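# Slot the open bin into the shelf gap, tilting under the board

## Task

Take the open bin from the table and set it into the empty slot in the shelf's row of bins. Its open front must face outward the way the neighbouring bins do, and its parts must stay inside it. The board over the shelf sits low, so the bin may need tilting to get in. It must be pushed fully in, past the shelf's front lip. Parts in the other bins must stay in their own bins. Finally the grippers let go and the arms move away. The result counts only if the bin stays in place with no robot holding it.

## Robot and tools

Robot: two FANUC CRX-5iA arms, left_arm and right_arm, each fitted with a Robotiq 140 mm two-finger gripper. Both arm bases sit at the table edge. left_arm's base is at (+0.028, +0.393, 0) m and right_arm's is at (+0.016, -0.496, 0) m. Both face +x, and right_arm is turned about 6.6 degrees around z.

Scene frame: the origin is on the table top between the arms. +x points out over the table, +y points toward left_arm, and +z points up. The names left and right refer only to the arms, not to sides of any image.

Cameras: cam_head_left, cam_head_right, cam_left_wrist and cam_right_wrist, each 672x504 pixels. They come back with every execute_actions result unless you pass "pictures": false.

execute_actions takes a key "actions" whose list holds at most one item.
- An empty list returns the current state without moving anything.
- A motion item looks like {"rows": [...], "steps": n}, with n from 1 to 15 (15 if left out). Each step lasts 1/30 s. One row is applied per step, and if there are fewer rows than steps the last row repeats.
- A wait item looks like {"steps": n}, with n up to 300. It sends no command and returns once n steps have passed since the previous result. Time you spend replying is counted within those steps.
- A refused call sends nothing to the robot.

Each row is a single list of 18 numbers that covers both arms, even when only one arm moves. The first 9 belong to left_arm and the last 9 to right_arm. Each arm's 9 are:
- six absolute joint target angles in radians, in the order waist, shoulder, elbow, forearm roll, wrist pitch, wrist roll;
- then gripper position, force_limit and speed, each in [-1, 1].
These are targets, not offsets, and use the same values that Joint positions prints.

Stated joint ranges (rad):
- waist ±3.491
- shoulder ±3.140
- elbow -1.187 to 4.328
- forearm roll ±3.316
- wrist pitch ±3.140
- wrist roll ±3.927
A call is refused if a target lies more than 0.010 past a range end and also further out than the joint's last reported angle. A true joint end can differ from the stated one by up to 0.010. A target beyond the real end gets clipped to it, and the result reports "joint sent to its limit". That message may refer to an earlier motion that is still running.

Gripper position: +1 is fully open (140 mm), the pads touch at about -0.8, and -1 closes until something blocks the fingers.
- force_limit: about 14 N at -1, 60 N at 0 and 107 N at +1.
- speed: about 30 mm/s at -1, 140 at 0 and 250 at +1.
- To leave a gripper unchanged, send its previous three values again, because 0 is itself a real command.

Motion limits: joint targets are rate-limited to 2.62 rad/s for waist and shoulder, 3.14 for elbow and 3.93 for the wrist joints, with 0.5 s to accelerate. The joints of one arm are synchronised. Each target is kept within a lead of the measured angle: 0.805 rad for waist and shoulder, 0.966 for elbow and 1.21 for the wrist joints. If the targets would put the gripper more than 70 mm from where it is, the whole set is scaled back. Large moves therefore take several calls.

While you think or wait, the arms keep heading toward the last row sent. They stop once everything is nearly still, or once any step is HELD.

Reading results:
- The state line `left_arm: …` | `right_arm: …` shows end_effector_position (m) and end_effector_quat_wxyz in the scene frame. That point lies between the closed pads. The printed position can be off, more so at long reach.
- The fingers point along the gripper's +z and close along its y. Fingertips extend about 33 mm past that point when closed and about 9 mm when fully open. While closing, the tips move about 24 mm further out, so leave room above any surface.
- Joint positions and Joint velocities are listed per arm in column order, in rad and rad/s.
- object_status codes: 0 moving; 1 blocked while opening; 2 blocked while closing, which means a good grip; 3 reached the target or the pads met (a thin item may still be held).
- position_measured is in counts: 3 is fully open and 230 is pads touching.
- Fingers that are stopped stay put until the position changes by at least 0.01. To grip harder, raise force_limit and switch position between -1 and -0.98.
- "joint command not followed" means the clearance check changed or blocked some joint targets. The rest of the row was still carried out.
- HELD marks steps on which your row, or part of it, was not sent.

Order of work: look first, zooming where needed. Grasp the bin and check that object_status reads 2. Carry it level so its parts stay inside. Tilt it as needed to get under the low board. Slide it fully in behind the shelf lip with the open front facing out. Open the gripper and back away, then confirm the bin holds still on its own before calling finished_scene with the scene number.

zoom_image(camera, region [x0,y0,x1,y1] in pixels, at most 504x504) enlarges part of that camera's latest image. read_manual(section "licences") returns the licence texts only. finished_scene(scene) ends a scene and cannot be undone. Answering without calling a tool ends every remaining scene.

Things to avoid:
- Dropping the bin or knocking anything off the table, which fails the task.
- Spilling parts or disturbing the other bins.
- Arm-to-arm contact.
- Slams and hard pushes.
- Torque at a joint's load limit: 140 N m for waist, shoulder and elbow, 35.2 N m for the wrist joints, with held weight included.
- Outside force of 150 N or more.
A torque or force fault stops that arm for 10 s, and it yields to the contact while stopped. Holding a load heats the motors: a MOTOR HOT warning comes before an OVER-TEMPERATURE FAULT brake stop. Brief tugs on held items can occur. Speed and smooth motion improve the result.

Each tool is called by a JSON object that holds its "api" and its "payload".

## Session

{"api": "execute_actions", "payload": {"actions": []}}

Scene clock: 0.00 s of 6300.00 s.
left_arm: end_effector_position=(+0.7205, -0.3924, +0.3544) position_measured=3 object_status=3 end_effector_quat_wxyz=(+0.153, -0.359, +0.769, -0.507) | right_arm: end_effector_position=(+0.5000, -0.8116, +0.1165) position_measured=3 object_status=3 end_effector_quat_wxyz=(+0.206, +0.137, +0.891, +0.381)
Joint positions: left_arm=[-0.686  0.771  0.748  0.327 -0.46  -0.221] | right_arm=[-0.788  0.568  0.344 -0.858 -1.623 -0.895]
Joint velocities: left_arm=[-0.001 -0.    -0.    -0.001  0.     0.   ] | right_arm=[ 0.    -0.001 -0.    -0.     0.001 -0.001]

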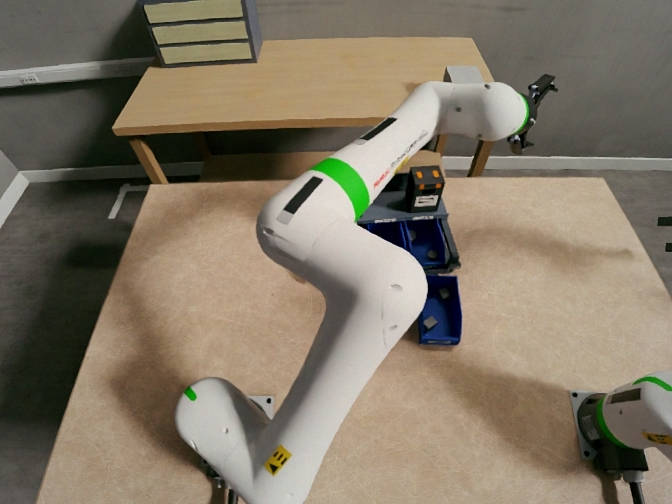

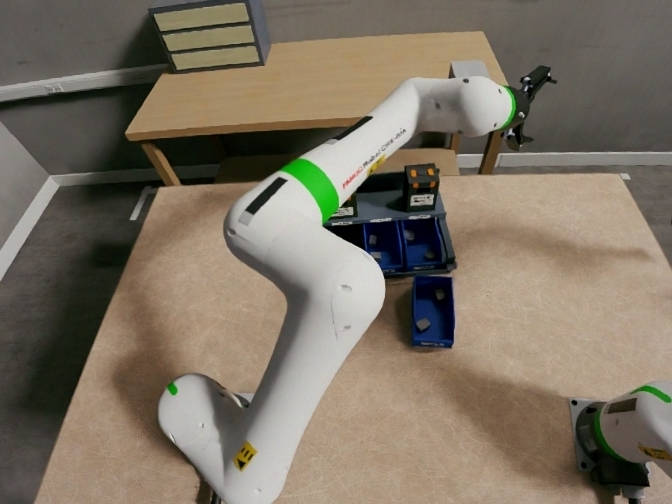

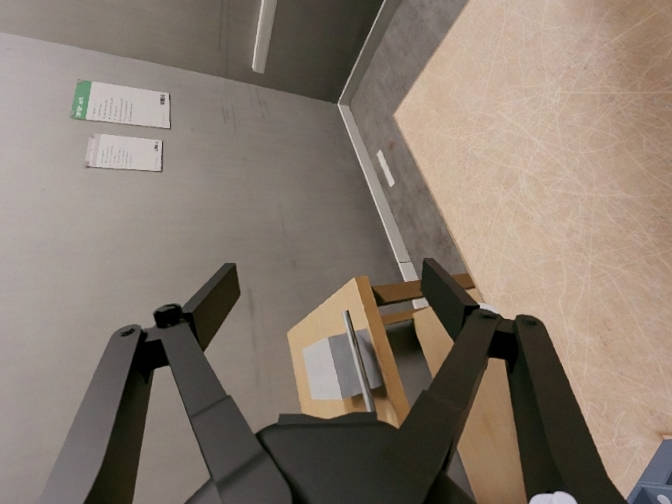

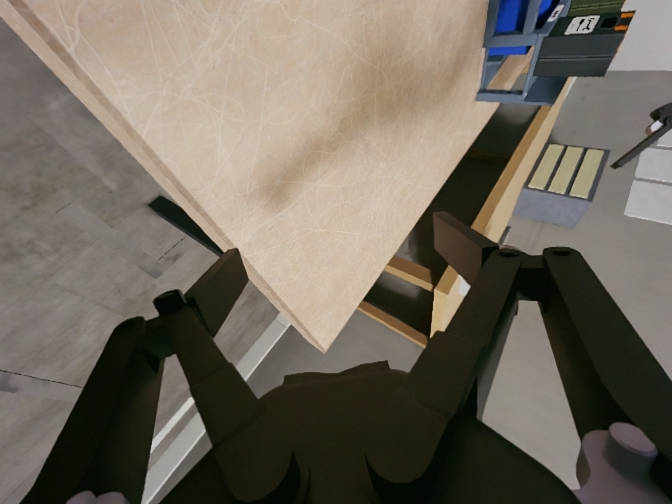

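{"api": "execute_actions", "payload": {"actions": [{"rows":[[-0.686,0.35,0.6,0.327,-0.46,-0.221,1,0,0,-0.788,0.568,0.344,-0.858,-1.623,-0.895,1,0,0]],"steps":15}], "pictures": false}}

{"api": "execute_actions", "payload": {"actions": [{"rows":[[0.9,0.35,0.6,0.327,-0.46,-0.221,1,0,0,-0.788,0.568,0.344,-0.858,-1.623,-0.895,1,0,0]],"steps":15}], "pictures": false}}

{"api": "execute_actions", "payload": {"actions": [{"steps":30}]}}

Scene clock: 11.13 s of 6300.00 s.
left_arm: end_effector_position=(+0.6622, -0.3453, +0.5448) position_measured=3 object_status=3 end_effector_quat_wxyz=(+0.183, -0.333, +0.729, -0.569) | right_arm: end_effector_position=(+0.4997, -0.8119, +0.1163) position_measured=3 object_status=3 end_effector_quat_wxyz=(+0.206, +0.138, +0.891, +0.381)
Joint positions: left_arm=[-0.686  0.511  0.657  0.327 -0.46  -0.221] | right_arm=[-0.788  0.568  0.344 -0.858 -1.623 -0.895]
Joint velocities: left_arm=[-0.    -0.639 -0.225 -0.001 -0.001 -0.   ] | right_arm=[-0.    -0.    -0.001 -0.001  0.    -0.   ]
Steps of this call (steps 1 to 90: nothing new was sent; then 7.63 s passed at rest; steps 91 to 105: all 15 steps of this action). Readings (joint positions | what the end effector reports):
91: left_arm=[-0.686 0.771 0.748 0.327 -0.460 -0.221] | right_arm=[-0.788 0.568 0.344 -0.858 -1.623 -0.895] | left_arm position_measured=3 object_status=3 | right_arm position_measured=3 object_status=3
92: left_arm=[-0.686 0.769 0.747 0.327 -0.460 -0.221] | right_arm=[-0.788 0.568 0.344 -0.858 -1.623 -0.895] | left_arm position_measured=3 object_status=3 | right_arm position_measured=3 object_status=3
94: left_arm=[-0.686 0.746 0.739 0.327 -0.460 -0.221] | right_arm=[-0.788 0.568 0.344 -0.858 -1.623 -0.895] | left_arm position_measured=3 object_status=3 | right_arm position_measured=3 object_status=3
98: left_arm=[-0.686 0.661 0.710 0.327 -0.460 -0.221] | right_arm=[-0.788 0.568 0.344 -0.858 -1.623 -0.895] | left_arm position_measured=3 object_status=3 | right_arm position_measured=3 object_status=3
105: the state above

Scene clock: 11.63 s of 6300.00 s.
left_arm: end_effector_position=(+0.7863, -0.1659, +0.6047) position_measured=3 object_status=3 end_effector_quat_wxyz=(+0.261, -0.404, +0.672, -0.563) | right_arm: end_effector_position=(+0.4997, -0.8119, +0.1163) position_measured=3 object_status=3 end_effector_quat_wxyz=(+0.206, +0.138, +0.891, +0.381)
Joint positions: left_arm=[-0.454  0.428  0.633  0.327 -0.46  -0.221] | right_arm=[-0.788  0.568  0.344 -0.858 -1.623 -0.895]
Joint velocities: left_arm=[ 0.563 -0.054 -0.025  0.     0.    -0.001] | right_arm=[ 0.     0.     0.001 -0.    -0.     0.   ]
Steps of this call (steps 1 to 15: all 15 steps of this action). Readings (joint positions | what the end effector reports):
1: left_arm=[-0.686 0.489 0.649 0.327 -0.460 -0.221] | right_arm=[-0.788 0.568 0.344 -0.858 -1.623 -0.895] | left_arm position_measured=3 object_status=3 | right_arm position_measured=3 object_status=3
2: left_arm=[-0.684 0.470 0.644 0.327 -0.460 -0.221] | right_arm=[-0.788 0.568 0.344 -0.858 -1.623 -0.895] | left_arm position_measured=3 object_status=3 | right_arm position_measured=3 object_status=3
4: left_arm=[-0.664 0.448 0.642 0.327 -0.460 -0.221] | right_arm=[-0.788 0.568 0.344 -0.858 -1.623 -0.895] | left_arm position_measured=3 object_status=3 | right_arm position_measured=3 object_status=3
8: left_arm=[-0.587 0.443 0.639 0.327 -0.460 -0.221] | right_arm=[-0.788 0.568 0.344 -0.858 -1.623 -0.895] | left_arm position_measured=3 object_status=3 | right_arm position_measured=3 object_status=3
15: the state above

Scene clock: 12.63 s of 6300.00 s.
left_arm: end_effector_position=(+0.9516, +0.3337, +0.6291) position_measured=3 object_status=3 end_effector_quat_wxyz=(-0.417, +0.572, -0.526, +0.472) | right_arm: end_effector_position=(+0.4997, -0.8119, +0.1163) position_measured=3 object_status=3 end_effector_quat_wxyz=(+0.206, +0.138, +0.891, +0.381)
Joint positions: left_arm=[ 0.12   0.387  0.616  0.327 -0.46  -0.221] | right_arm=[-0.788  0.568  0.344 -0.858 -1.623 -0.895]
Joint velocities: left_arm=[ 0.569 -0.027 -0.012  0.    -0.    -0.001] | right_arm=[-0.001  0.001 -0.001 -0.    -0.    -0.   ]
Steps of this call (steps 1 to 30: the robot went on to your last target). Readings (joint positions | what the end effector reports):
1: left_arm=[-0.435 0.426 0.632 0.327 -0.460 -0.221] | right_arm=[-0.788 0.568 0.344 -0.858 -1.623 -0.895] | left_arm position_measured=3 object_status=3 | right_arm position_measured=3 object_status=3
2: left_arm=[-0.416 0.424 0.631 0.327 -0.460 -0.221] | right_arm=[-0.788 0.568 0.344 -0.858 -1.623 -0.895] | left_arm position_measured=3 object_status=3 | right_arm position_measured=3 object_status=3
4: left_arm=[-0.378 0.421 0.630 0.327 -0.460 -0.221] | right_arm=[-0.788 0.568 0.344 -0.858 -1.623 -0.895] | left_arm position_measured=3 object_status=3 | right_arm position_measured=3 object_status=3
8: left_arm=[-0.301 0.414 0.627 0.327 -0.460 -0.221] | right_arm=[-0.788 0.568 0.344 -0.858 -1.623 -0.895] | left_arm position_measured=3 object_status=3 | right_arm position_measured=3 object_status=3
30: the state above

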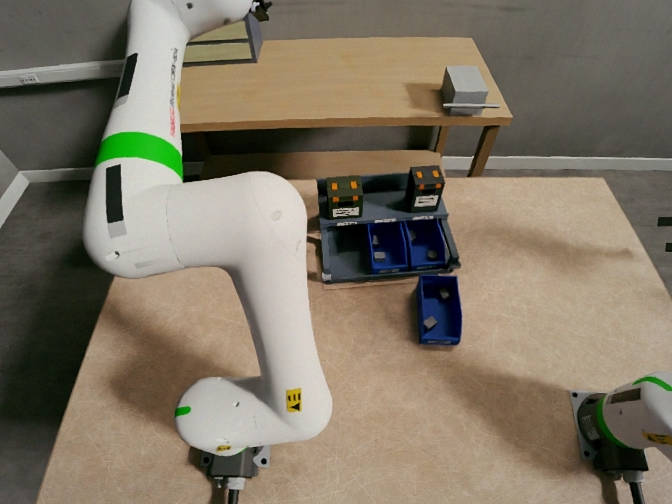

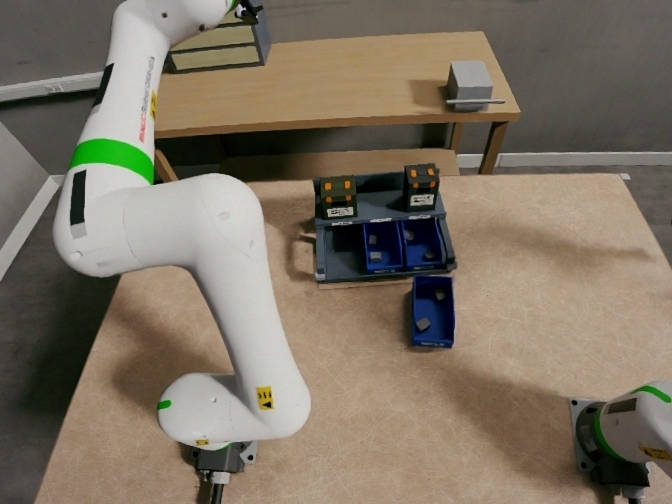

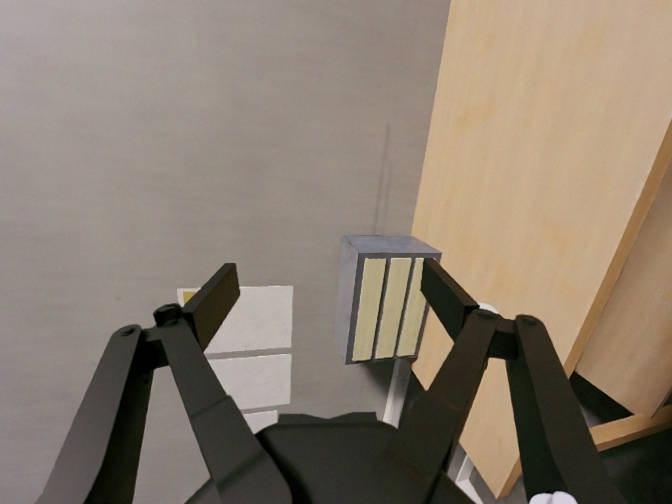

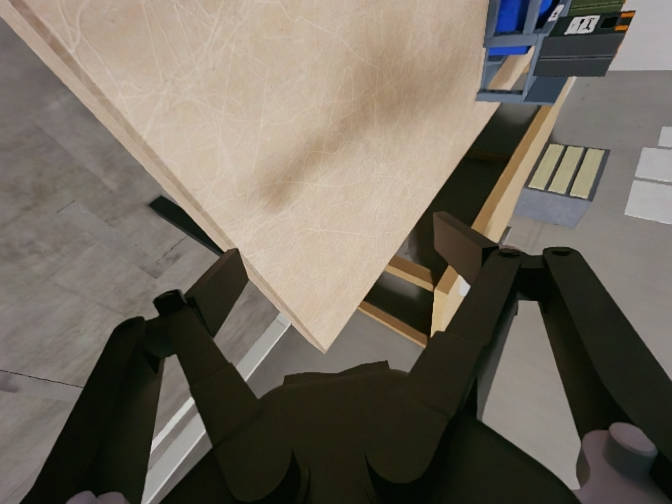

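{"api": "zoom_image", "payload": {"camera": "cam_head_left", "region": [300, 150, 500, 360]}}

{"api": "zoom_image", "payload": {"camera": "cam_head_right", "region": [300, 150, 500, 360]}}

Region (300, 150, 500, 360) of cam_head_left's 672x504 image, scaled by 2.400, with more detail than that image has; it fills the left 480 columns of this view, and the rest is white.

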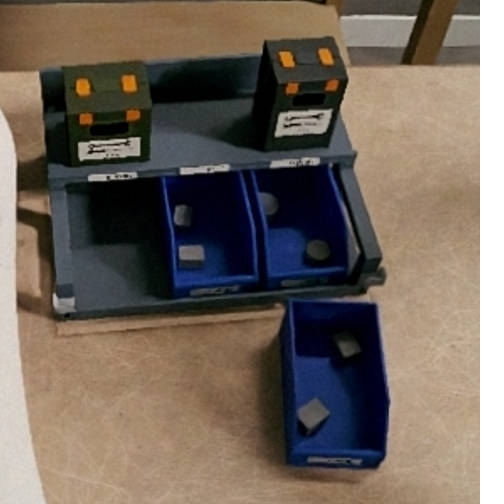

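Region (300, 150, 500, 360) of cam_head_right's 672x504 image, scaled by 2.400, with more detail than that image has; it fills the left 480 columns of this view, and the rest is white.

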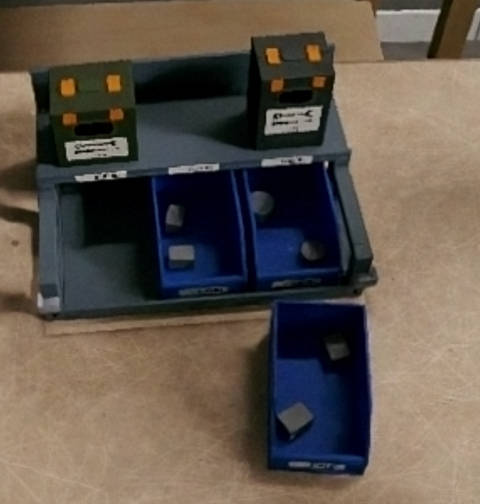

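{"api": "execute_actions", "payload": {"actions": [{"rows":[[-0.773,0.448,0.991,0,-2.114,0.773,1,0,0,-0.788,0.568,0.344,-0.858,-1.623,-0.895,1,0,0]],"steps":15}], "pictures": false}}

{"api": "execute_actions", "payload": {"actions": [{"steps":90}]}}

Scene clock: 111.57 s of 6300.00 s.
left_arm: end_effector_position=(+0.8159, +0.7916, +0.5786) position_measured=3 object_status=3 end_effector_quat_wxyz=(-0.413, +0.780, -0.328, +0.336) | right_arm: end_effector_position=(+0.4997, -0.8119, +0.1163) position_measured=3 object_status=3 end_effector_quat_wxyz=(+0.206, +0.138, +0.891, +0.381)
Joint positions: left_arm=[ 0.678  0.374  0.697  0.246 -0.793  0.026] | right_arm=[-0.788  0.568  0.344 -0.858 -1.623 -0.895]
Joint velocities: left_arm=[-0.534  0.05   0.203 -0.169 -0.795  0.512] | right_arm=[ 0.    -0.    -0.001  0.001  0.003 -0.   ]
Steps of this call (steps 1 to 60: the robot went on to your last target; steps 61 to 120: nothing new was sent; then 94.43 s passed at rest; steps 121 to 135: all 15 steps of this action). Readings (joint positions | what the end effector reports):
121: left_arm=[0.900 0.350 0.600 0.327 -0.460 -0.221] | right_arm=[-0.788 0.568 0.344 -0.858 -1.623 -0.895] | left_arm position_measured=3 object_status=3 | right_arm position_measured=3 object_status=3
122: left_arm=[0.898 0.350 0.601 0.327 -0.464 -0.217] | right_arm=[-0.788 0.568 0.344 -0.858 -1.623 -0.895] | left_arm position_measured=3 object_status=3 | right_arm position_measured=3 object_status=3
124: left_arm=[0.875 0.353 0.612 0.317 -0.498 -0.190] | right_arm=[-0.788 0.568 0.344 -0.858 -1.623 -0.895] | left_arm position_measured=3 object_status=3 | right_arm position_measured=3 object_status=3
128: left_arm=[0.803 0.361 0.645 0.289 -0.605 -0.105] | right_arm=[-0.788 0.568 0.344 -0.858 -1.623 -0.895] | left_arm position_measured=3 object_status=3 | right_arm position_measured=3 object_status=3
135: the state above

Scene clock: 114.57 s of 6300.00 s.
left_arm: end_effector_position=(+0.3297, -0.0798, +0.4202) position_measured=3 object_status=3 end_effector_quat_wxyz=(+0.000, +0.709, -0.705, -0.000) | right_arm: end_effector_position=(+0.4997, -0.8119, +0.1163) position_measured=3 object_status=3 end_effector_quat_wxyz=(+0.206, +0.138, +0.891, +0.381)
Joint positions: left_arm=[-0.773  0.448  0.991 -0.    -2.114  0.773] | right_arm=[-0.788  0.568  0.344 -0.858 -1.623 -0.895]
Joint velocities: left_arm=[ 0.001  0.    -0.    -0.     0.001  0.   ] | right_arm=[ 0.    -0.     0.    -0.001  0.002 -0.001]
Steps of this call (steps 1 to 90: the robot went on to your last target). Readings (joint positions | what the end effector reports):
1: left_arm=[0.660 0.376 0.704 0.240 -0.820 0.043] | right_arm=[-0.788 0.568 0.344 -0.858 -1.623 -0.895] | left_arm position_measured=3 object_status=3 | right_arm position_measured=3 object_status=3
2: left_arm=[0.642 0.378 0.710 0.235 -0.847 0.060] | right_arm=[-0.788 0.568 0.344 -0.858 -1.623 -0.895] | left_arm position_measured=3 object_status=3 | right_arm position_measured=3 object_status=3
4: left_arm=[0.605 0.381 0.723 0.224 -0.902 0.093] | right_arm=[-0.788 0.568 0.344 -0.858 -1.623 -0.895] | left_arm position_measured=3 object_status=3 | right_arm position_measured=3 object_status=3
8: left_arm=[0.532 0.387 0.747 0.204 -1.011 0.154] | right_arm=[-0.788 0.568 0.344 -0.858 -1.623 -0.895] | left_arm position_measured=3 object_status=3 | right_arm position_measured=3 object_status=3
90: the state above
All arms were judged still, so your last target was given up. Only a new action makes them travel on or press farther. Fingers that are still opening or closing keep moving.

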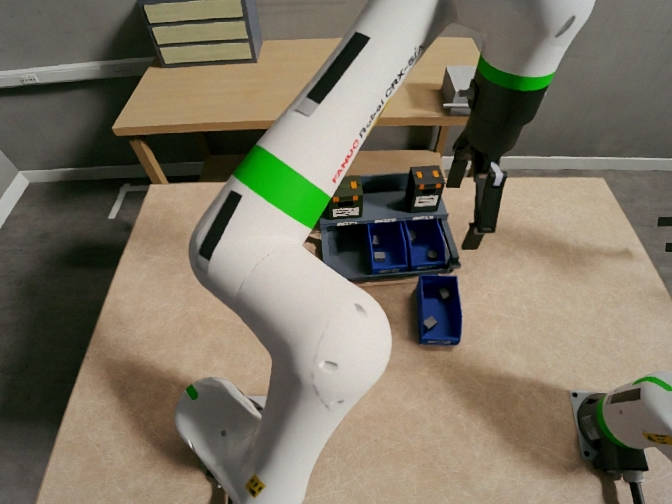

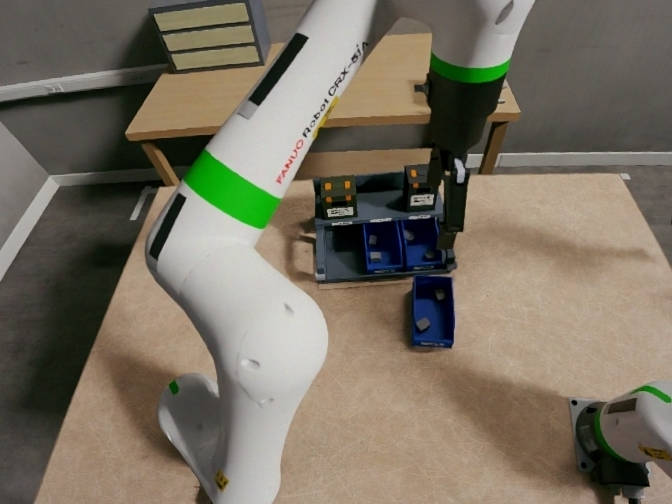

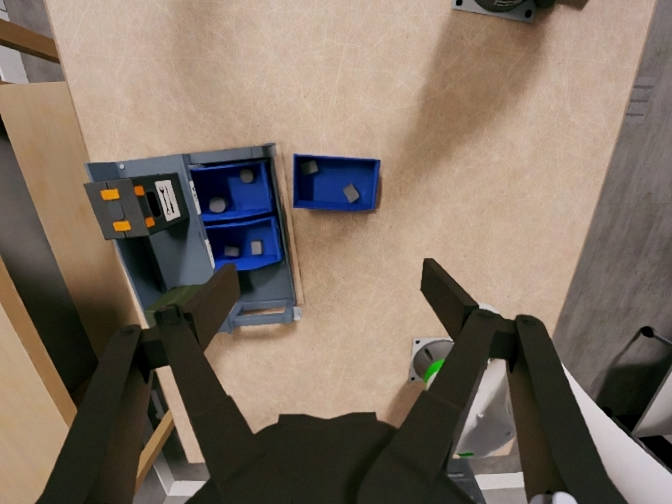

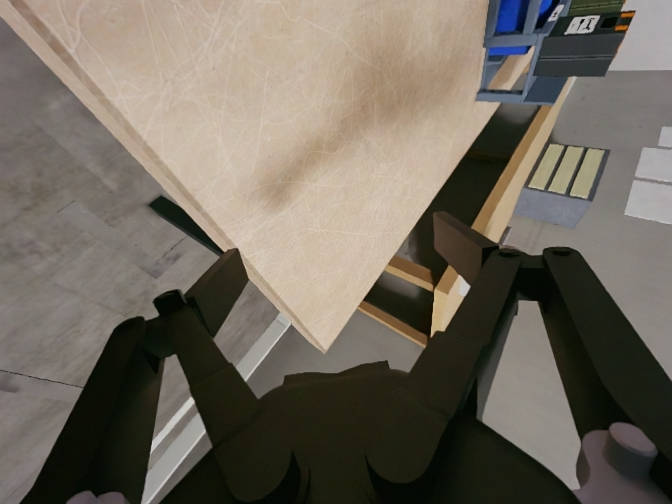

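{"api": "execute_actions", "payload": {"actions": [{"rows":[[-0.874,0.130,0.165,0,-1.606,0.874,-0.3,0,0,-0.788,0.568,0.344,-0.858,-1.623,-0.895,1,0,0]],"steps":15}], "pictures": false}}

{"api": "execute_actions", "payload": {"actions": [{"steps":30}]}}

Scene clock: 152.67 s of 6300.00 s.
left_arm: end_effector_position=(+0.2818, -0.0790, +0.3215) position_measured=104 object_status=0 end_effector_quat_wxyz=(+0.000, +0.709, -0.705, -0.000) | right_arm: end_effector_position=(+0.4997, -0.8119, +0.1163) position_measured=3 object_status=3 end_effector_quat_wxyz=(+0.206, +0.138, +0.891, +0.381)
Joint positions: left_arm=[-0.836  0.248  0.473  0.    -1.795  0.836] | right_arm=[-0.788  0.568  0.344 -0.858 -1.623 -0.895]
Joint velocities: left_arm=[-0.171 -0.537 -1.392 -0.     0.85   0.169] | right_arm=[ 0.001 -0.001  0.    -0.     0.001 -0.001]
Steps of this call (steps 1 to 90: nothing new was sent; then 34.60 s passed at rest; steps 91 to 105: all 15 steps of this action). Readings (joint positions | what the end effector reports):
91: left_arm=[-0.773 0.448 0.991 0.000 -2.114 0.773] | right_arm=[-0.788 0.568 0.344 -0.858 -1.623 -0.895] | left_arm position_measured=3 object_status=0 | right_arm position_measured=3 object_status=3
92: left_arm=[-0.773 0.447 0.988 0.000 -2.112 0.773] | right_arm=[-0.788 0.568 0.344 -0.858 -1.623 -0.895] | left_arm position_measured=6 object_status=0 | right_arm position_measured=3 object_status=3
94: left_arm=[-0.777 0.436 0.961 0.000 -2.095 0.777] | right_arm=[-0.788 0.568 0.344 -0.858 -1.623 -0.895] | left_arm position_measured=21 object_status=0 | right_arm position_measured=3 object_status=3
98: left_arm=[-0.793 0.384 0.824 0.000 -2.011 0.793] | right_arm=[-0.788 0.568 0.344 -0.858 -1.623 -0.895] | left_arm position_measured=51 object_status=0 | right_arm position_measured=3 object_status=3
105: the state above

Scene clock: 153.67 s of 6300.00 s.
left_arm: end_effector_position=(+0.2400, -0.0599, +0.2501) position_measured=167 object_status=3 end_effector_quat_wxyz=(-0.000, +0.709, -0.705, -0.000) | right_arm: end_effector_position=(+0.4997, -0.8119, +0.1163) position_measured=3 object_status=3 end_effector_quat_wxyz=(+0.206, +0.138, +0.891, +0.381)
Joint positions: left_arm=[-0.874  0.13   0.165  0.    -1.606  0.874] | right_arm=[-0.788  0.568  0.344 -0.858 -1.623 -0.895]
Joint velocities: left_arm=[-0.     0.001 -0.     0.001  0.    -0.001] | right_arm=[ 0.     0.    -0.     0.    -0.001 -0.   ]
Steps of this call (steps 1 to 30: the robot went on to your last target). Readings (joint positions | what the end effector reports):
1: left_arm=[-0.842 0.230 0.426 0.000 -1.767 0.842] | right_arm=[-0.788 0.568 0.344 -0.858 -1.623 -0.895] | left_arm position_measured=112 object_status=0 | right_arm position_measured=3 object_status=3
2: left_arm=[-0.848 0.213 0.380 0.000 -1.738 0.848] | right_arm=[-0.788 0.568 0.344 -0.858 -1.623 -0.895] | left_arm position_measured=120 object_status=0 | right_arm position_measured=3 object_status=3
4: left_arm=[-0.858 0.179 0.292 0.000 -1.684 0.858] | right_arm=[-0.788 0.568 0.344 -0.858 -1.623 -0.895] | left_arm position_measured=135 object_status=0 | right_arm position_measured=3 object_status=3
8: left_arm=[-0.872 0.136 0.180 0.000 -1.616 0.872] | right_arm=[-0.788 0.568 0.344 -0.858 -1.623 -0.895] | left_arm position_measured=164 object_status=0 | right_arm position_measured=3 object_status=3
30: the state above
All arms were judged still, so your last target was given up. Only a new action makes them travel on or press farther. Fingers that are still opening or closing keep moving.

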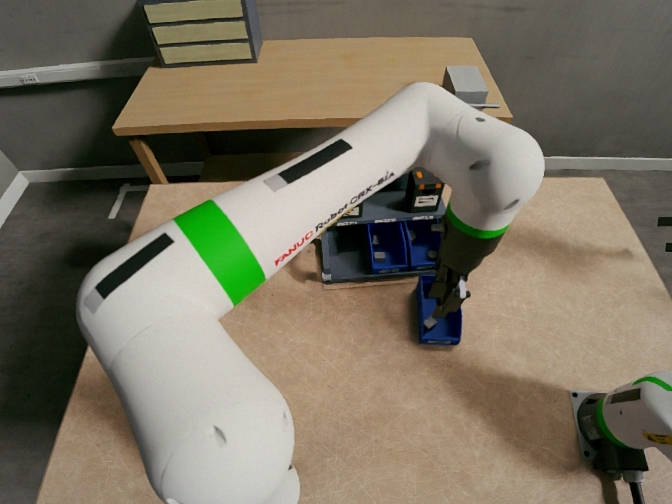

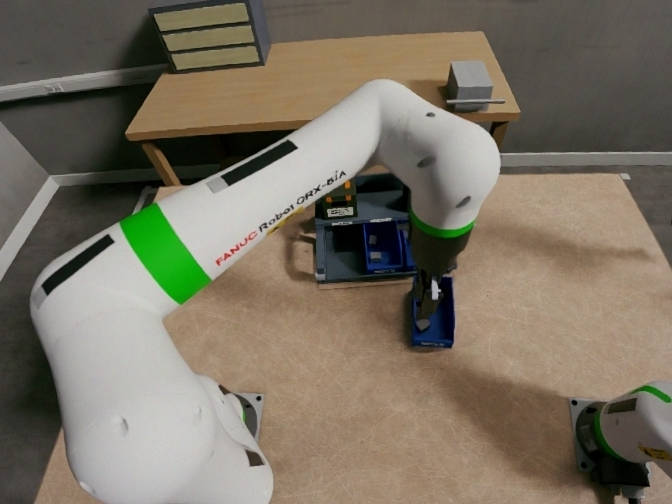

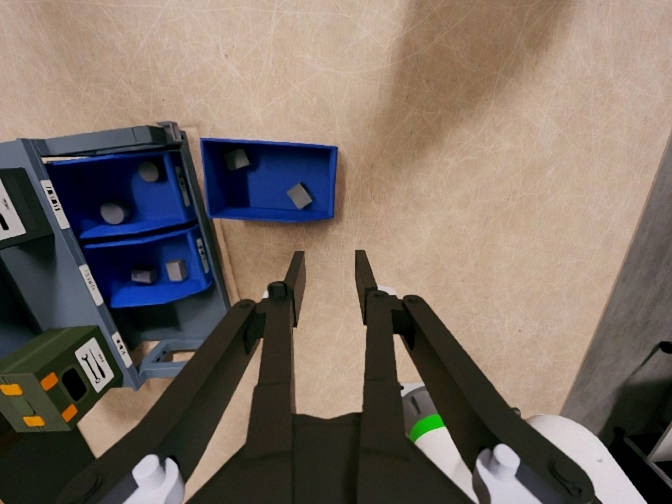

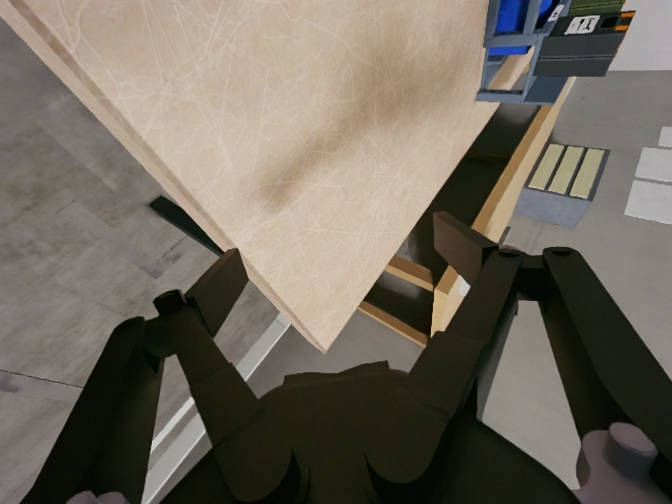

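{"api": "execute_actions", "payload": {"actions": [{"rows":[[-0.932,0.240,0.037,0,-1.368,0.932,-0.3,0,0,-0.788,0.568,0.344,-0.858,-1.623,-0.895,1,0,0]],"steps":15}], "pictures": false}}

{"api": "execute_actions", "payload": {"actions": [{"steps":15}]}}

Scene clock: 182.67 s of 6300.00 s.
left_arm: end_effector_position=(+0.2349, -0.1000, +0.1402) position_measured=167 object_status=3 end_effector_quat_wxyz=(-0.000, +0.709, -0.705, +0.000) | right_arm: end_effector_position=(+0.4997, -0.8119, +0.1163) position_measured=3 object_status=3 end_effector_quat_wxyz=(+0.206, +0.138, +0.891, +0.381)
Joint positions: left_arm=[-0.932  0.24   0.037 -0.    -1.368  0.932] | right_arm=[-0.788  0.568  0.344 -0.858 -1.623 -0.895]
Joint velocities: left_arm=[-0.001 -0.    -0.    -0.001  0.002  0.001] | right_arm=[-0.001 -0.    -0.     0.001 -0.001  0.001]
Steps of this call (steps 1 to 90: nothing new was sent; then 25.50 s passed at rest; steps 91 to 105: all 15 steps of this action). Readings (joint positions | what the end effector reports):
91: left_arm=[-0.874 0.130 0.165 -0.000 -1.606 0.874] | right_arm=[-0.788 0.568 0.344 -0.858 -1.623 -0.895] | left_arm position_measured=167 object_status=3 | right_arm position_measured=3 object_status=3
92: left_arm=[-0.875 0.131 0.163 -0.000 -1.602 0.875] | right_arm=[-0.788 0.568 0.344 -0.858 -1.623 -0.895] | left_arm position_measured=167 object_status=3 | right_arm position_measured=3 object_status=3
94: left_arm=[-0.883 0.147 0.145 0.000 -1.568 0.883] | right_arm=[-0.788 0.568 0.344 -0.858 -1.623 -0.895] | left_arm position_measured=167 object_status=3 | right_arm position_measured=3 object_status=3
98: left_arm=[-0.915 0.208 0.074 -0.000 -1.438 0.915] | right_arm=[-0.788 0.568 0.344 -0.858 -1.623 -0.895] | left_arm position_measured=167 object_status=3 | right_arm position_measured=3 object_status=3
105: the state above

Scene clock: 183.17 s of 6300.00 s.
left_arm: end_effector_position=(+0.2348, -0.1000, +0.1401) position_measured=167 object_status=3 end_effector_quat_wxyz=(-0.000, +0.709, -0.705, -0.000) | right_arm: end_effector_position=(+0.4997, -0.8119, +0.1163) position_measured=3 object_status=3 end_effector_quat_wxyz=(+0.206, +0.138, +0.891, +0.381)
Joint positions: left_arm=[-0.932  0.24   0.037  0.    -1.368  0.932] | right_arm=[-0.788  0.568  0.344 -0.858 -1.623 -0.895]
Joint velocities: left_arm=[ 0.     0.001  0.     0.001 -0.     0.   ] | right_arm=[-0.001 -0.    -0.     0.    -0.    -0.   ]
Steps of this call (steps 1 to 15: the robot went on to your last target). Readings (joint positions | what the end effector reports):
1: left_arm=[-0.932 0.240 0.037 -0.000 -1.368 0.932] | right_arm=[-0.788 0.568 0.344 -0.858 -1.623 -0.895] | left_arm position_measured=167 object_status=3 | right_arm position_measured=3 object_status=3
2: left_arm=[-0.932 0.240 0.037 -0.000 -1.368 0.932] | right_arm=[-0.788 0.568 0.344 -0.858 -1.623 -0.895] | left_arm position_measured=167 object_status=3 | right_arm position_measured=3 object_status=3
4: left_arm=[-0.932 0.240 0.037 -0.000 -1.368 0.932] | right_arm=[-0.788 0.568 0.344 -0.858 -1.623 -0.895] | left_arm position_measured=167 object_status=3 | right_arm position_measured=3 object_status=3
8: left_arm=[-0.932 0.240 0.037 -0.000 -1.368 0.932] | right_arm=[-0.788 0.568 0.344 -0.858 -1.623 -0.895] | left_arm position_measured=167 object_status=3 | right_arm position_measured=3 object_status=3
15: the state above
All arms were judged still, so your last target was given up. Only a new action makes them travel on or press farther. Fingers that are still opening or closing keep moving.

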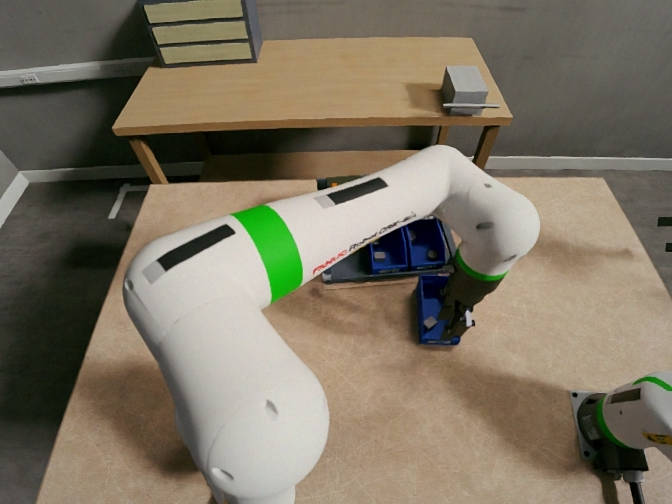

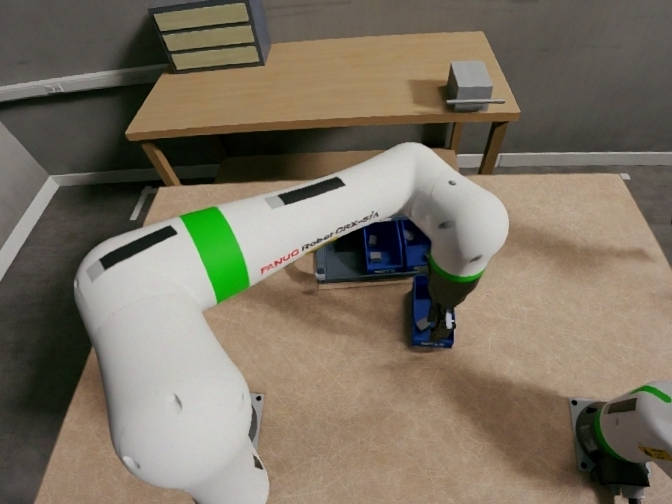

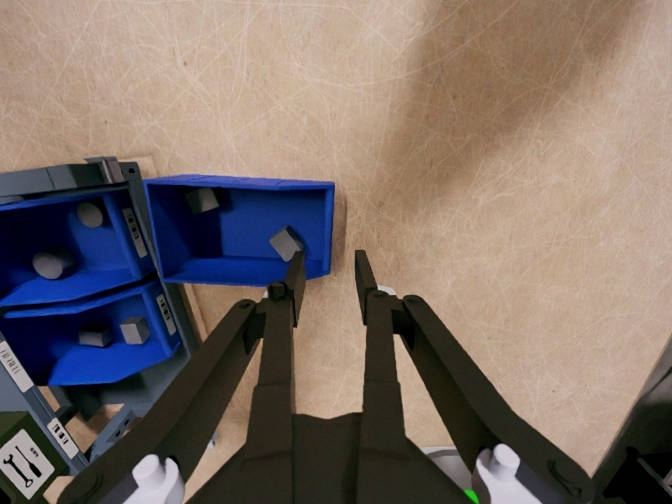

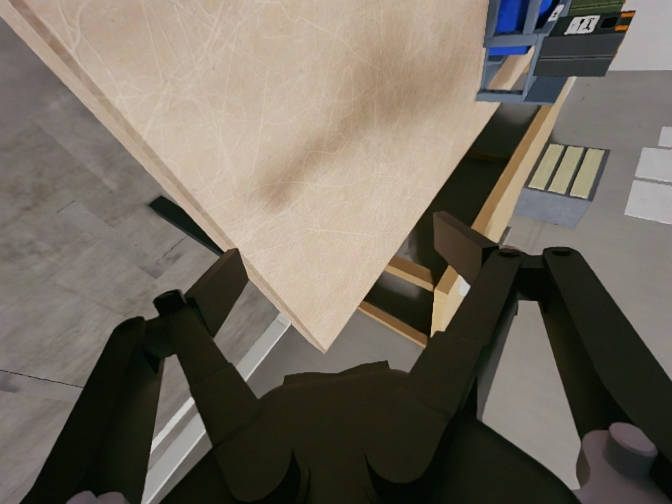

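{"api": "zoom_image", "payload": {"camera": "cam_left_wrist", "region": [0, 130, 360, 480]}}

Region (0, 130, 360, 480) of cam_left_wrist's 672x504 image, scaled by 1.400, with more detail than that image has; it fills the top 490 rows of this view, and the rest is white.

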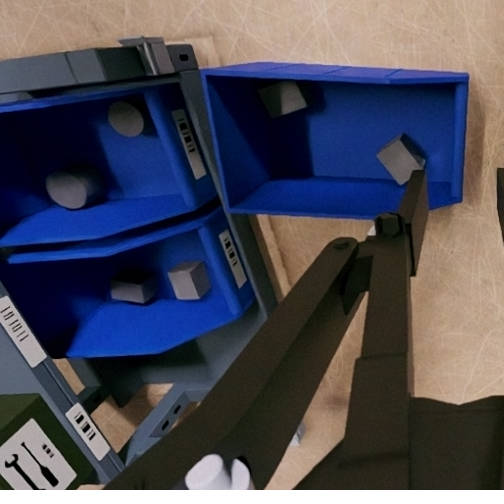

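{"api": "execute_actions", "payload": {"actions": [{"rows":[[-0.932,0.2714,-0.044,0,-1.255,0.932,-0.55,0,0,-0.788,0.568,0.344,-0.858,-1.623,-0.895,1,0,0]],"steps":15}]}}

Scene clock: 208.13 s of 6300.00 s.
left_arm: end_effector_position=(+0.2350, -0.1002, +0.0900) position_measured=199 object_status=3 end_effector_quat_wxyz=(+0.000, +0.709, -0.705, +0.000) | right_arm: end_effector_position=(+0.4997, -0.8119, +0.1163) position_measured=3 object_status=3 end_effector_quat_wxyz=(+0.206, +0.138, +0.891, +0.381)
Joint positions: left_arm=[-0.932  0.272 -0.044  0.    -1.255  0.932] | right_arm=[-0.788  0.568  0.344 -0.858 -1.623 -0.895]
Joint velocities: left_arm=[-0.001  0.001 -0.001  0.001  0.    -0.002] | right_arm=[ 0.     0.     0.001  0.    -0.001 -0.001]
Steps of this call (steps 1 to 90: nothing new was sent; then 21.47 s passed at rest; steps 91 to 105: all 15 steps of this action). Readings (joint positions | what the end effector reports):
91: left_arm=[-0.932 0.240 0.037 0.000 -1.368 0.932] | right_arm=[-0.788 0.568 0.344 -0.858 -1.623 -0.895] | left_arm position_measured=167 object_status=0 | right_arm position_measured=3 object_status=3
92: left_arm=[-0.932 0.241 0.034 0.000 -1.363 0.932] | right_arm=[-0.788 0.568 0.344 -0.858 -1.623 -0.895] | left_arm position_measured=170 object_status=0 | right_arm position_measured=3 object_status=3
94: left_arm=[-0.932 0.250 0.010 0.000 -1.330 0.932] | right_arm=[-0.788 0.568 0.344 -0.858 -1.623 -0.895] | left_arm position_measured=185 object_status=0 | right_arm position_measured=3 object_status=3
98: left_arm=[-0.932 0.271 -0.043 0.000 -1.257 0.932] | right_arm=[-0.788 0.568 0.344 -0.858 -1.623 -0.895] | left_arm position_measured=199 object_status=0 | right_arm position_measured=3 object_status=3
105: the state above

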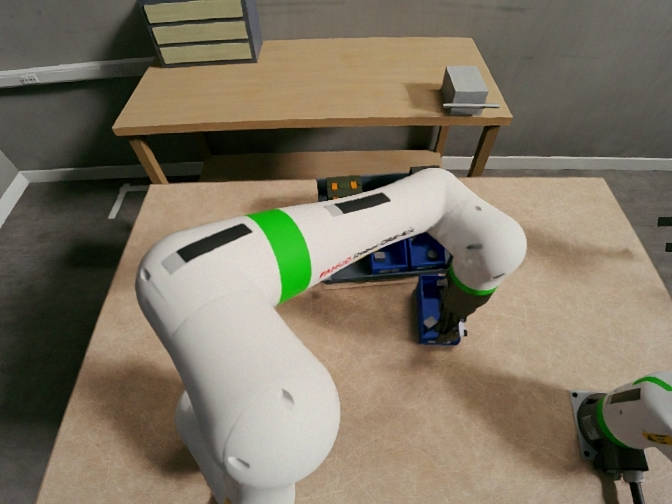

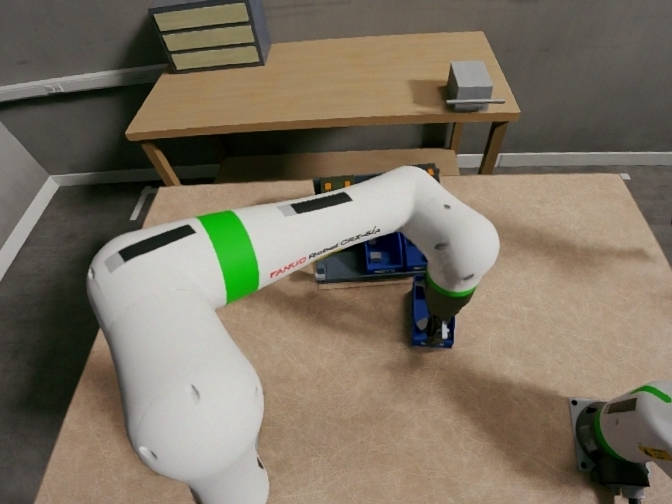

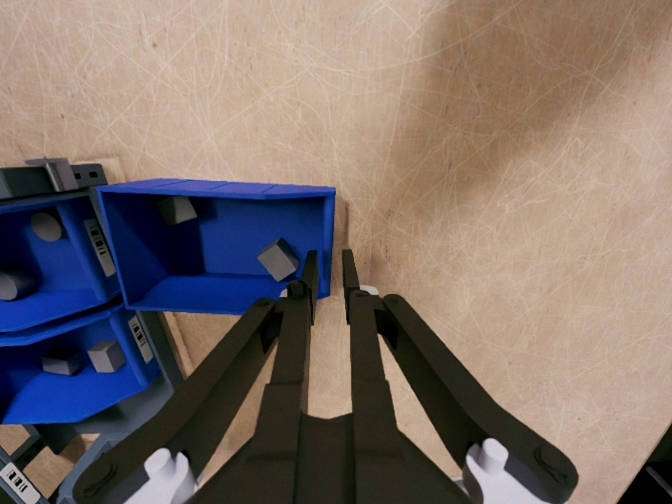

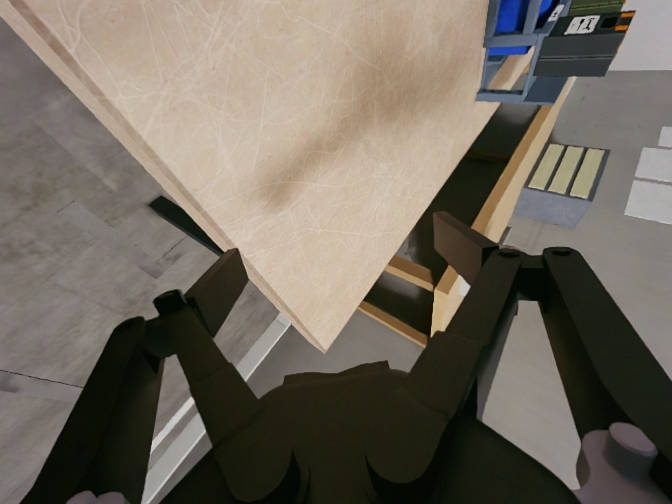

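{"api": "execute_actions", "payload": {"actions": [{"rows":[[-0.932,0.3041,-0.0966,0,-1.170,0.932,-0.55,0,0,-0.788,0.568,0.344,-0.858,-1.623,-0.895,1,0,0]],"steps":15}]}}

Scene clock: 215.83 s of 6300.00 s.
left_arm: end_effector_position=(+0.2349, -0.1002, +0.0519) position_measured=199 object_status=3 end_effector_quat_wxyz=(+0.000, +0.709, -0.705, +0.000) | right_arm: end_effector_position=(+0.4997, -0.8119, +0.1163) position_measured=3 object_status=3 end_effector_quat_wxyz=(+0.206, +0.138, +0.891, +0.381)
Joint positions: left_arm=[-0.932  0.304 -0.097 -0.    -1.17   0.932] | right_arm=[-0.788  0.568  0.344 -0.858 -1.623 -0.895]
Joint velocities: left_arm=[-0.     0.     0.     0.001  0.    -0.001] | right_arm=[ 0.001 -0.001  0.     0.    -0.001 -0.   ]
Steps of this call (steps 1 to 15: the robot went on to your last target; steps 16 to 90: nothing new was sent; then 4.20 s passed at rest; steps 91 to 105: all 15 steps of this action). Readings (joint positions | what the end effector reports):
91: left_arm=[-0.932 0.271 -0.044 0.000 -1.255 0.932] | right_arm=[-0.788 0.568 0.344 -0.858 -1.623 -0.895] | left_arm position_measured=199 object_status=3 | right_arm position_measured=3 object_status=3
92: left_arm=[-0.932 0.272 -0.047 -0.000 -1.250 0.932] | right_arm=[-0.788 0.568 0.344 -0.858 -1.623 -0.895] | left_arm position_measured=199 object_status=3 | right_arm position_measured=3 object_status=3
94: left_arm=[-0.932 0.285 -0.067 -0.000 -1.217 0.932] | right_arm=[-0.788 0.568 0.344 -0.858 -1.623 -0.895] | left_arm position_measured=199 object_status=3 | right_arm position_measured=3 object_status=3
98: left_arm=[-0.932 0.304 -0.097 -0.000 -1.170 0.932] | right_arm=[-0.788 0.568 0.344 -0.858 -1.623 -0.895] | left_arm position_measured=199 object_status=3 | right_arm position_measured=3 object_status=3
105: the state above

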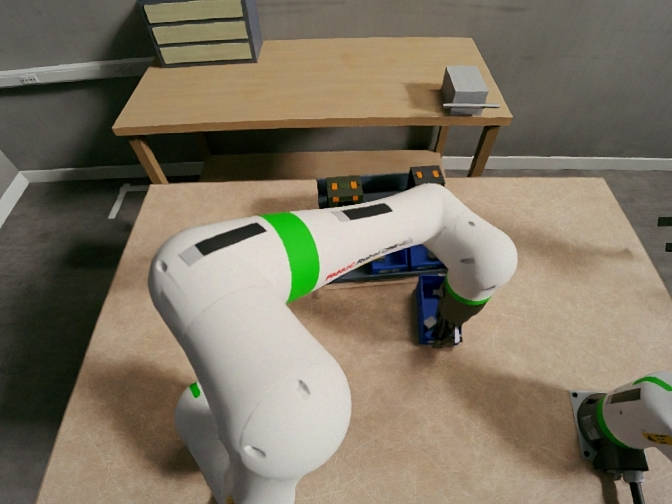

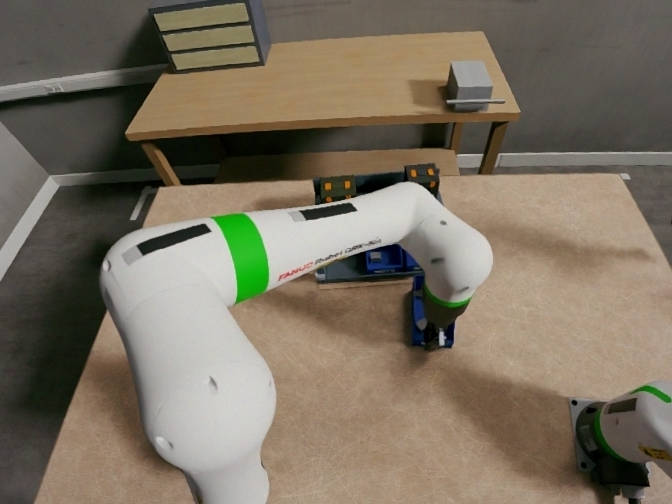

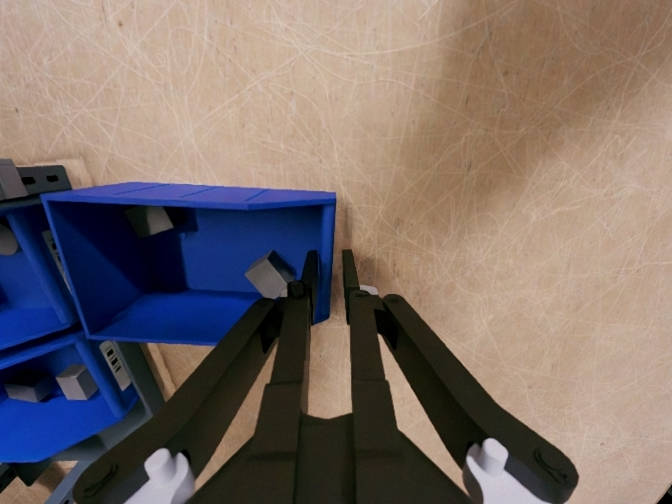

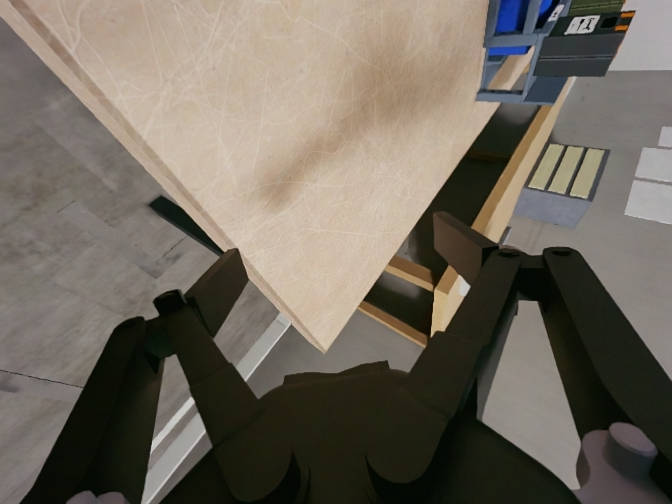

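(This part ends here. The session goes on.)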